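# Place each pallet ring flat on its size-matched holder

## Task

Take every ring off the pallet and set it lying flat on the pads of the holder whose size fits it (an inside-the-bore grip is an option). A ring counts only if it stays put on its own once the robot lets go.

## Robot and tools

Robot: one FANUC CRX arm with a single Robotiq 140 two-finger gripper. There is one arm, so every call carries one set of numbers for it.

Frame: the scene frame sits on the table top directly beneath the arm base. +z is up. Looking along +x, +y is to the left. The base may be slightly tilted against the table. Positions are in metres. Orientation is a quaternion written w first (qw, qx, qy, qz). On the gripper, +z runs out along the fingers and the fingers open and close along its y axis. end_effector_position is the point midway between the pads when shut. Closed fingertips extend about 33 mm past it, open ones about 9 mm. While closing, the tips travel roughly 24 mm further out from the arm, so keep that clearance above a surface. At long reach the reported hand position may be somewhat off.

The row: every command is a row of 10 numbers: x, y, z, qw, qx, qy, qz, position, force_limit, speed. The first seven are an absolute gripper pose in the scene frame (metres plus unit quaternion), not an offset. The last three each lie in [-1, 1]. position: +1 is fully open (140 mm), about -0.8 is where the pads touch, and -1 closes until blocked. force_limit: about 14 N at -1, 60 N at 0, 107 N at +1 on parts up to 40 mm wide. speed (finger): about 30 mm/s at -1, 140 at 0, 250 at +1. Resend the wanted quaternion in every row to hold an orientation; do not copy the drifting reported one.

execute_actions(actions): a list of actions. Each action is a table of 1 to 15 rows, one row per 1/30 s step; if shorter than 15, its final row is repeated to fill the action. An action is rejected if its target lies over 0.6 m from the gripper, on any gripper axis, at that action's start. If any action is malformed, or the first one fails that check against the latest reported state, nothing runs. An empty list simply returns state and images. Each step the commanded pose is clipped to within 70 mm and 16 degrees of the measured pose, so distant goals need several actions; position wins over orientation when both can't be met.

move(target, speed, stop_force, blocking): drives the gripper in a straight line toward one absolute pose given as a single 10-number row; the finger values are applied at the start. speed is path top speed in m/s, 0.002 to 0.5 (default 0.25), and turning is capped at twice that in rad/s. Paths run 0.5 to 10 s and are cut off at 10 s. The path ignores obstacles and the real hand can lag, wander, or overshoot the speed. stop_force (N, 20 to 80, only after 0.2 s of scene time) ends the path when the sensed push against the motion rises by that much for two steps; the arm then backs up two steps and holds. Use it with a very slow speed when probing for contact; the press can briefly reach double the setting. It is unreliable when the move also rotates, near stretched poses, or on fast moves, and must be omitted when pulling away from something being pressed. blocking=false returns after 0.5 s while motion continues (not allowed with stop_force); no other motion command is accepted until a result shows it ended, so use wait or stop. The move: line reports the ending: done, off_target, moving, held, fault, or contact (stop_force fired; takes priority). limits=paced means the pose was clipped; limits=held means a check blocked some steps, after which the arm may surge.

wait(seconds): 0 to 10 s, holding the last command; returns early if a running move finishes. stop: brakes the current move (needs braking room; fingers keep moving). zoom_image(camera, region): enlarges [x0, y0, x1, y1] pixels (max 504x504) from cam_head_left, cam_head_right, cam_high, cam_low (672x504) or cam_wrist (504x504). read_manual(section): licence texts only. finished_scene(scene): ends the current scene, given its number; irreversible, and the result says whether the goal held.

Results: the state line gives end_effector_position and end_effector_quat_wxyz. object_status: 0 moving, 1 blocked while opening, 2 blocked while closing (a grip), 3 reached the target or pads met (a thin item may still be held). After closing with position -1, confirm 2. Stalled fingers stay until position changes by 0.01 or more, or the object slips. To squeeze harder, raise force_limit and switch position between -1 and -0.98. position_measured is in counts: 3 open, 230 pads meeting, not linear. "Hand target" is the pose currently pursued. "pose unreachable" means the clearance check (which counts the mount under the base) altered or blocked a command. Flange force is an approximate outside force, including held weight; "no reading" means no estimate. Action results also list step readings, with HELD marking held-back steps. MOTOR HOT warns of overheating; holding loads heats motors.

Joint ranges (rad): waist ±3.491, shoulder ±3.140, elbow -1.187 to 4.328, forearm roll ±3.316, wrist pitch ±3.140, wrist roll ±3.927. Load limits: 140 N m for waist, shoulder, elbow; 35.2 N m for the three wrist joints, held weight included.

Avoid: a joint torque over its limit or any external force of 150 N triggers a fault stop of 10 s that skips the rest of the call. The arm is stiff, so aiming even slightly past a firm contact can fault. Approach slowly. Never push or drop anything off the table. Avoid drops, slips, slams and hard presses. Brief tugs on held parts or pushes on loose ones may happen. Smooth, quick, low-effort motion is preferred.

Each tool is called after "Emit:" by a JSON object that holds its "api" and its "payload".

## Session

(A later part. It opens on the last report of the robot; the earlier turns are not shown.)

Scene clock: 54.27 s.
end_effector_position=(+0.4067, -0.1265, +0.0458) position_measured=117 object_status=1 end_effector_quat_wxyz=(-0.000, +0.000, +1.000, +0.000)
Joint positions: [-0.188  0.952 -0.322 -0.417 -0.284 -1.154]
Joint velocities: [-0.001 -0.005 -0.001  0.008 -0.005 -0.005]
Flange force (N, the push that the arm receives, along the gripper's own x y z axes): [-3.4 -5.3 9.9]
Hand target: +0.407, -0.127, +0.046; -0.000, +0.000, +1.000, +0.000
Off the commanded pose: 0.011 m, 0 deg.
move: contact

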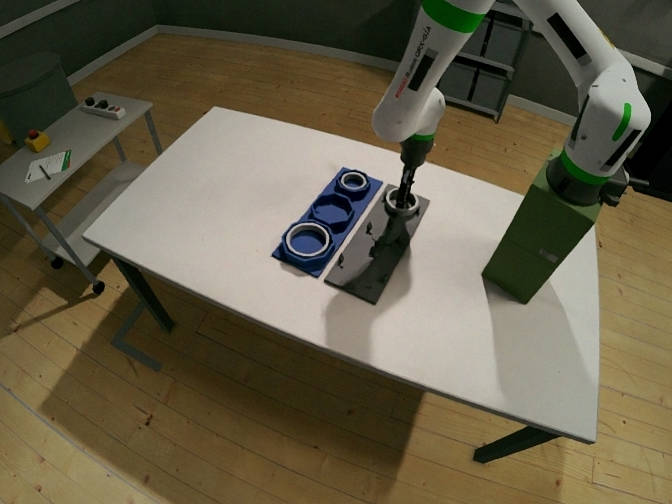

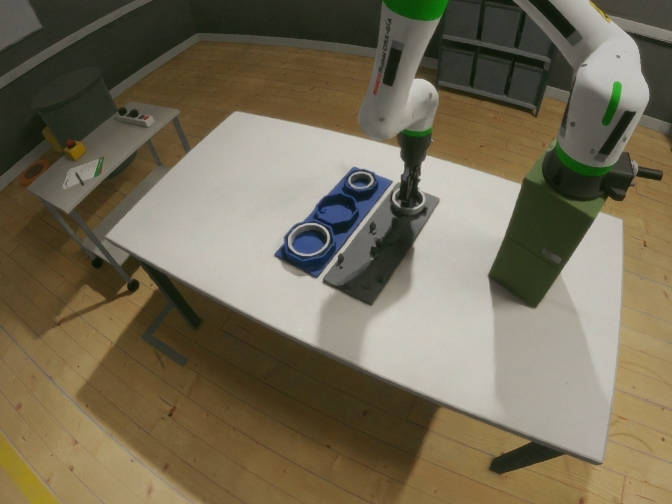

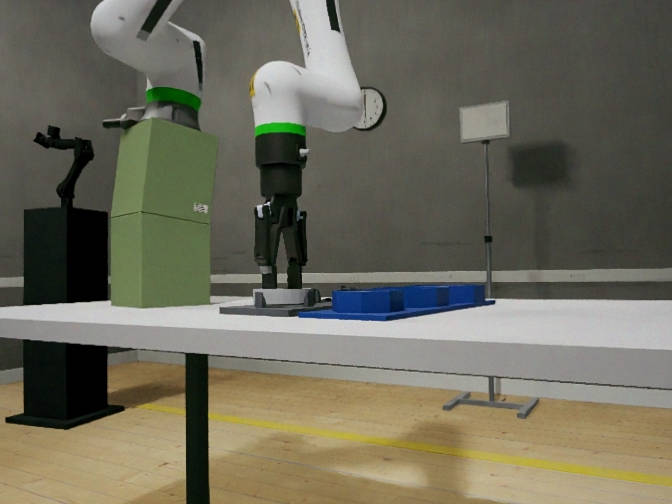

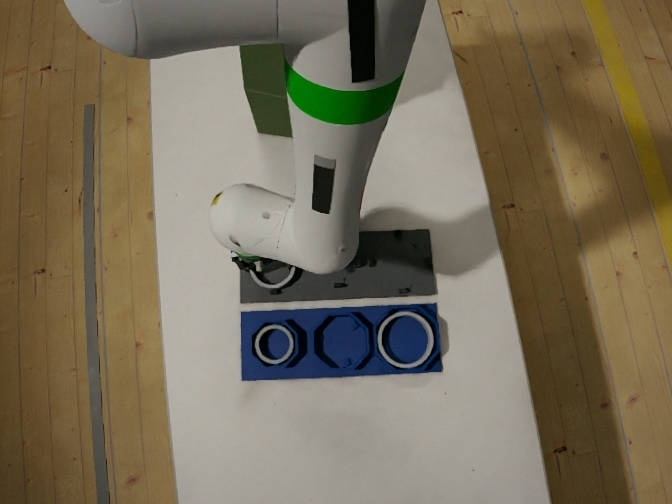

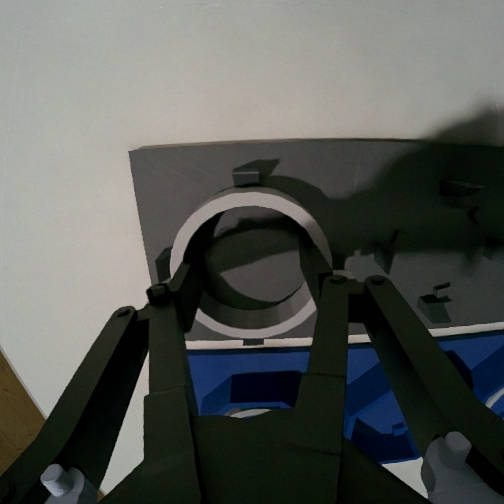

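Emit:
{"api": "move", "payload": {"target": [0.407,-0.1265,0.047,0,0,1,0,-0.45,0,0], "speed": 0.01}}

Emit:
{"api": "move", "payload": {"target": [0.407,-0.1265,0.1,0,0,1,0,-0.45,0,0], "speed": 0.1}}

Emit:
{"api": "move", "payload": {"target": [0.583,-0.146,0.09,0,0,1,0,-0.45,0,0]}}

Emit:
{"api": "move", "payload": {"target": [0.583,-0.146,0.072,0,0,1,0,-0.45,0,0], "speed": 0.05}}

Scene clock: 58.53 s.
end_effector_position=(+0.4070, -0.1265, +0.0470) position_measured=186 object_status=3 end_effector_quat_wxyz=(-0.000, -0.000, +1.000, -0.000)
Joint positions: [-0.188  0.949 -0.324 -0.415 -0.285 -1.155]
Joint velocities: [-0.     0.    -0.001  0.003  0.     0.001]
Flange force (N, the push that the arm receives, along the gripper's own x y z axes): [-1.5 2.1 -1.6]
Hand target: +0.407, -0.127, +0.047; -0.000, -0.000, +1.000, -0.000
Off the commanded pose: 0.000 m, 0 deg.
move: done

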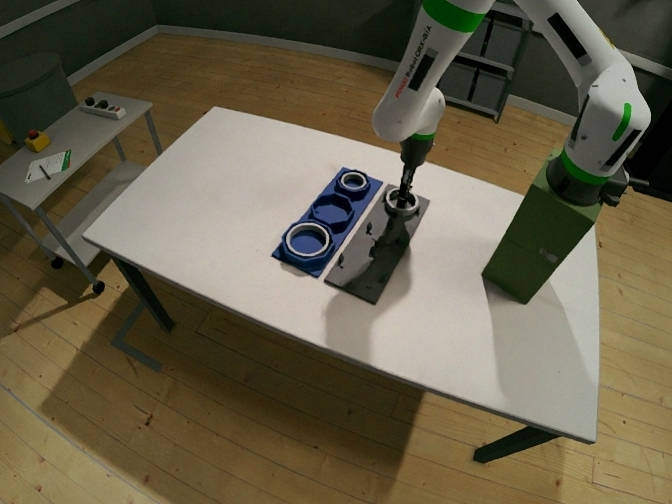

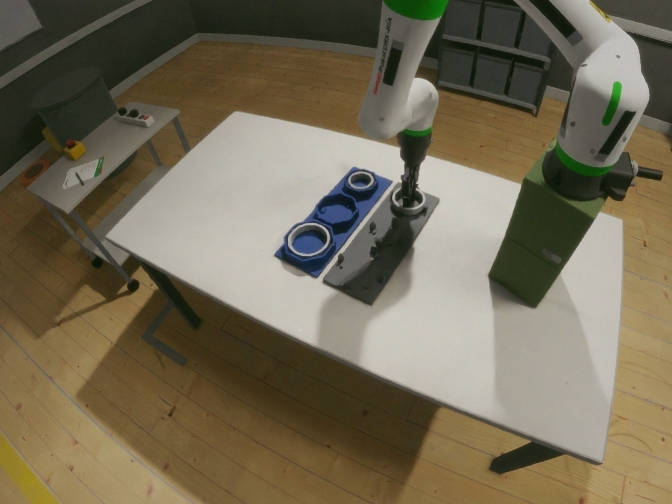

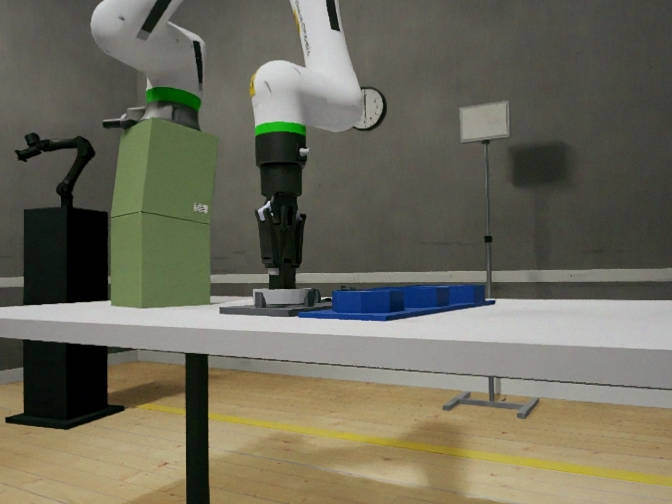

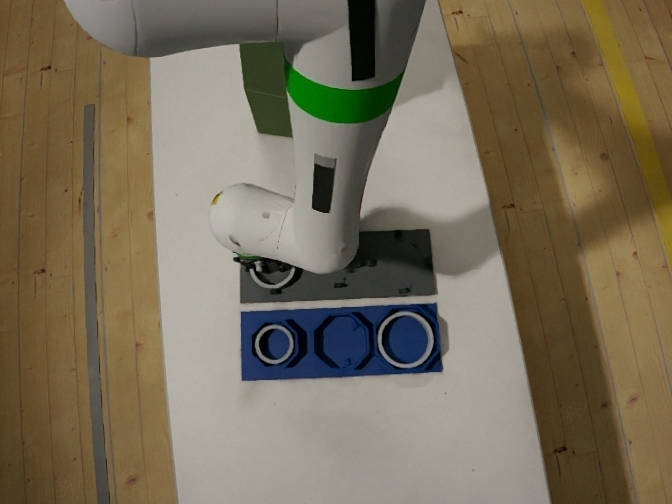

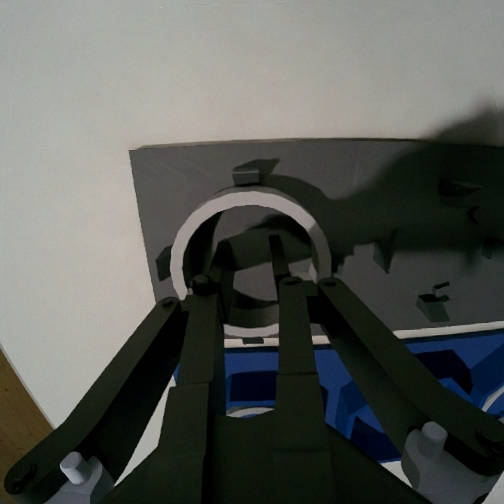

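Scene clock: 59.40 s.
end_effector_position=(+0.4070, -0.1266, +0.0999) position_measured=186 object_status=3 end_effector_quat_wxyz=(-0.000, +0.000, +1.000, -0.000)
Joint positions: [-0.195  0.811 -0.399 -0.342 -0.345 -1.226]
Joint velocities: [-0.    -0.002  0.     0.001 -0.    -0.   ]
Flange force (N, the push that the arm receives, along the gripper's own x y z axes): [-1.8 0.0 -2.5]
Hand target: +0.407, -0.127, +0.100; -0.000, -0.000, +1.000, -0.000
Off the commanded pose: 0.000 m, 0 deg.
move: done

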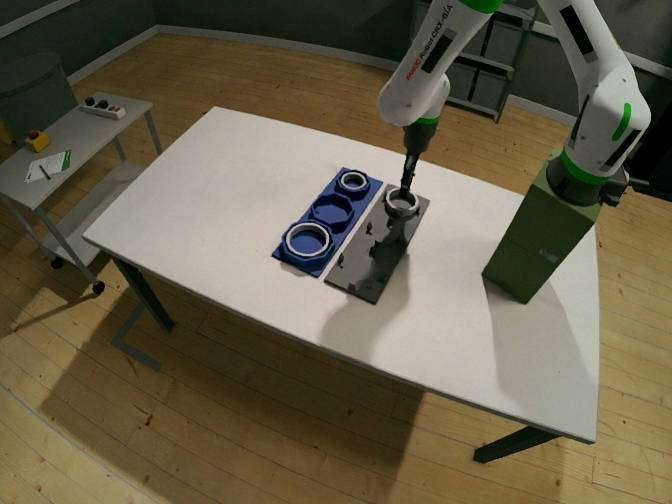

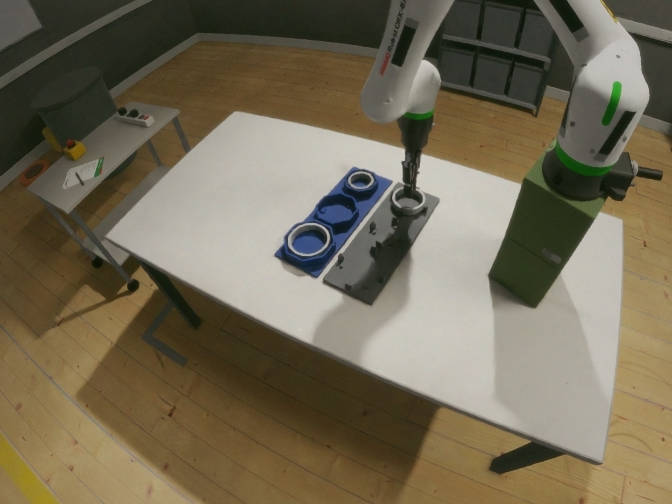

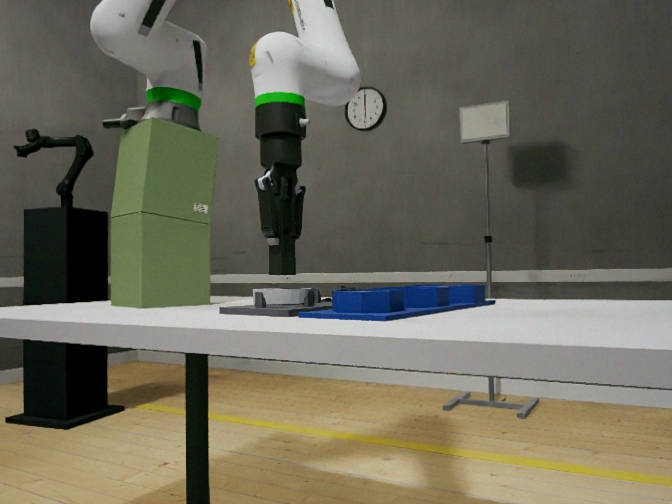

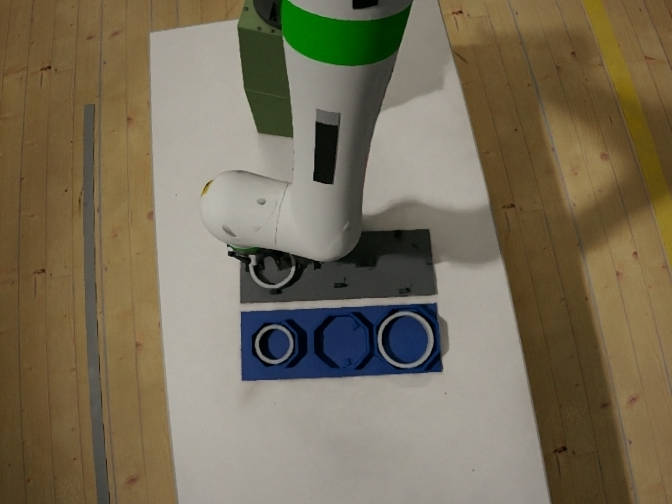

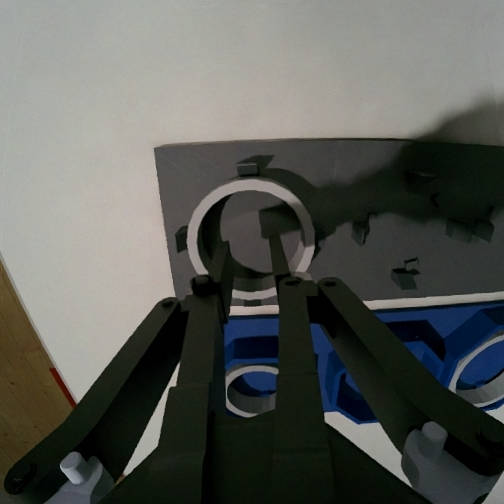

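Scene clock: 60.57 s.
end_effector_position=(+0.5831, -0.1465, +0.0895) position_measured=186 object_status=3 end_effector_quat_wxyz=(-0.000, +0.000, +1.000, -0.000)
Joint positions: [-0.211  1.013  0.09  -0.196 -0.624 -1.373]
Joint velocities: [ 0.     0.001  0.001  0.001 -0.001  0.002]
Flange force (N, the push that the arm receives, along the gripper's own x y z axes): [1.4 1.4 -3.8]
Hand target: +0.583, -0.146, +0.089; -0.000, -0.000, +1.000, -0.000
Off the commanded pose: 0.001 m, 0 deg.
move: done

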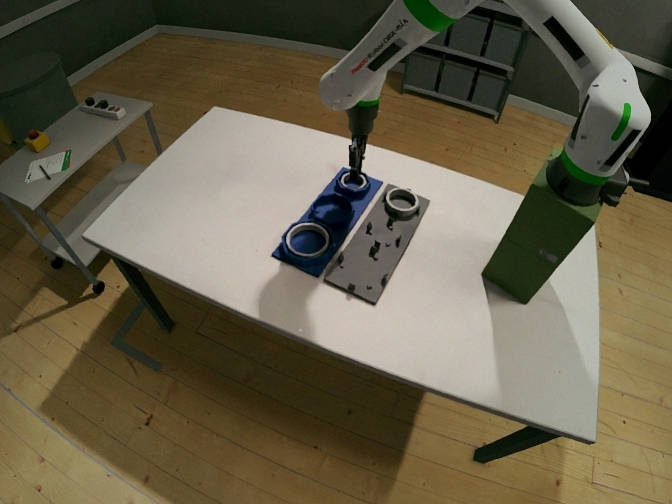

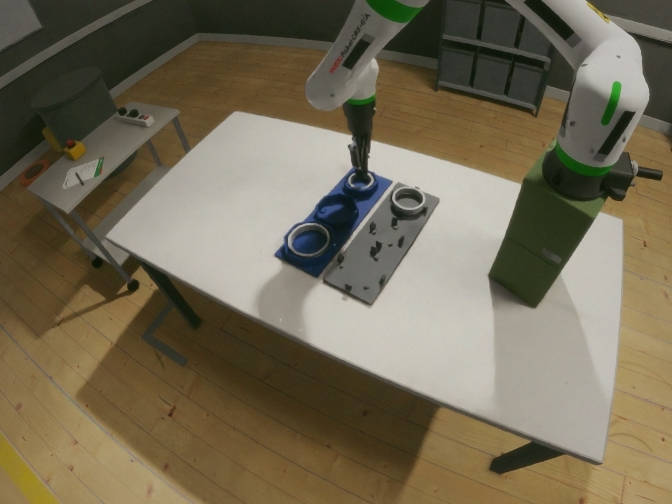

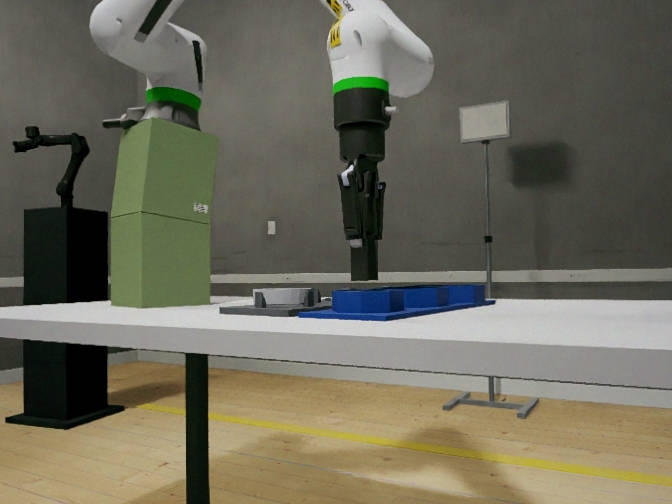

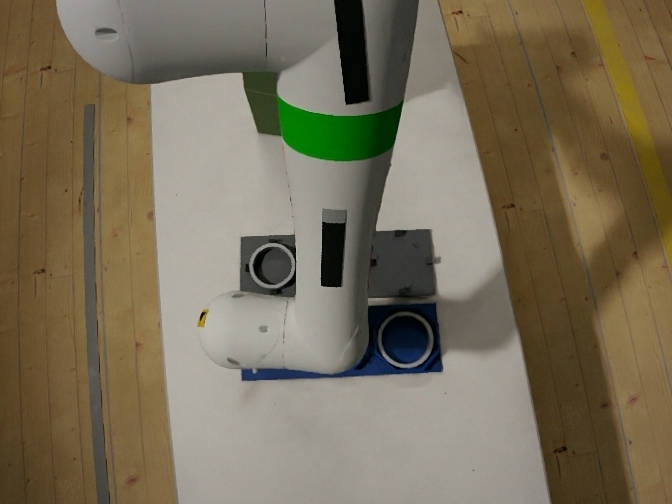

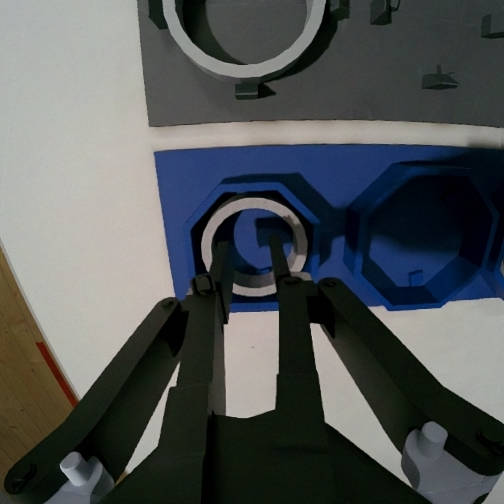

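Scene clock: 61.30 s.
end_effector_position=(+0.5830, -0.1460, +0.0720) position_measured=186 object_status=3 end_effector_quat_wxyz=(+0.000, +0.000, +1.000, -0.000)
Joint positions: [-0.207  1.049  0.106 -0.202 -0.605 -1.369]
Joint velocities: [ 0.001  0.    -0.     0.001  0.    -0.   ]
Flange force (N, the push that the arm receives, along the gripper's own x y z axes): [-1.7 0.4 -2.1]
Hand target: +0.583, -0.146, +0.072; +0.000, +0.000, +1.000, -0.000
Off the commanded pose: 0.000 m, 0 deg.
move: done

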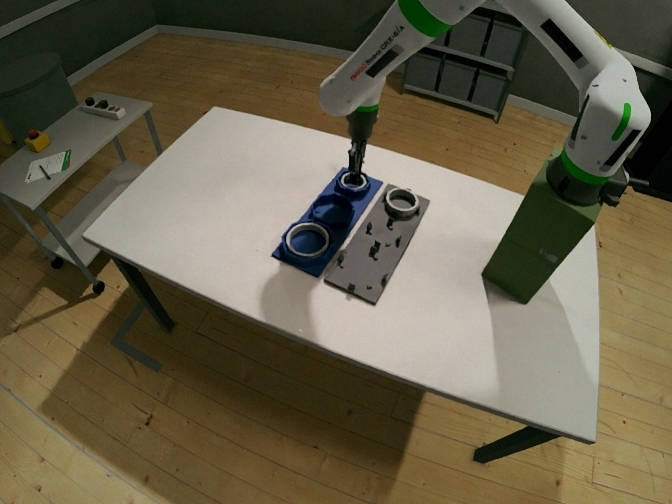

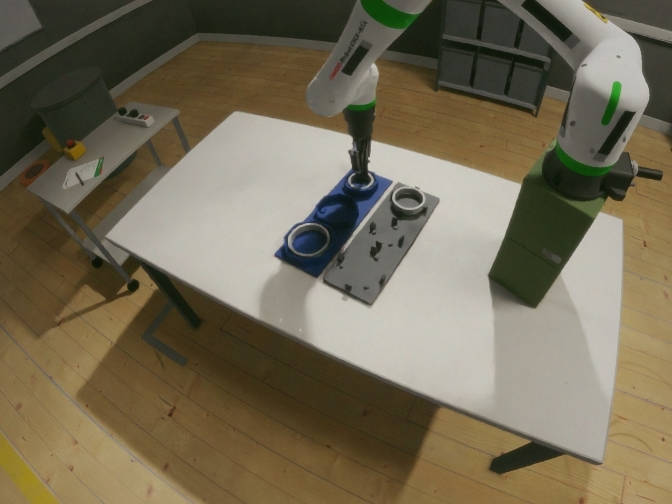

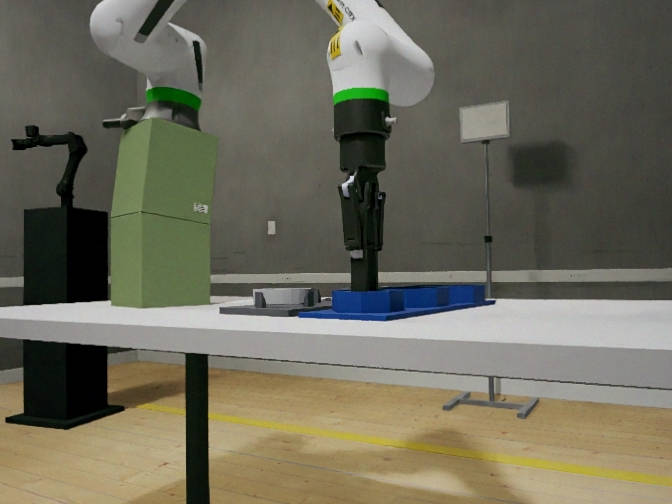

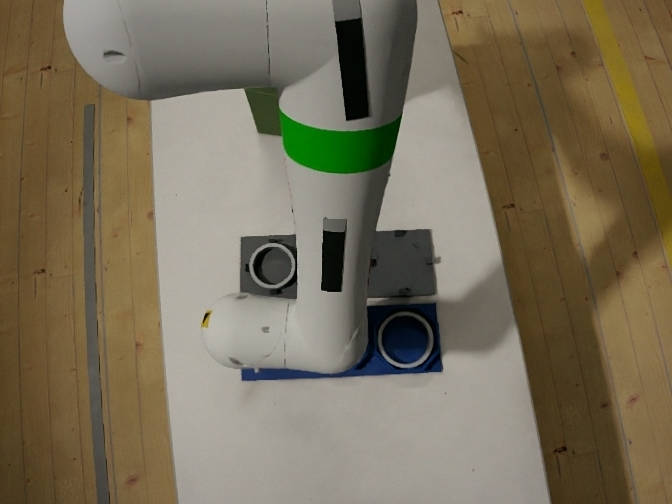

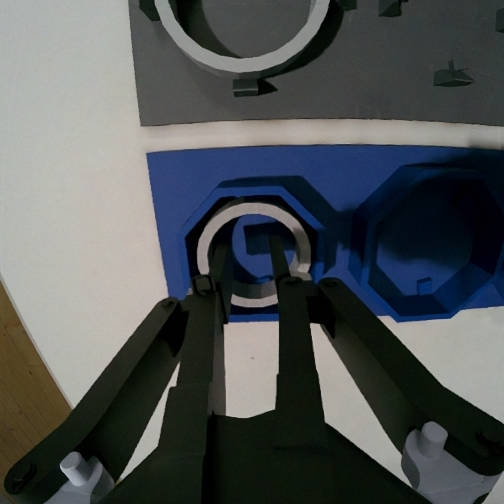

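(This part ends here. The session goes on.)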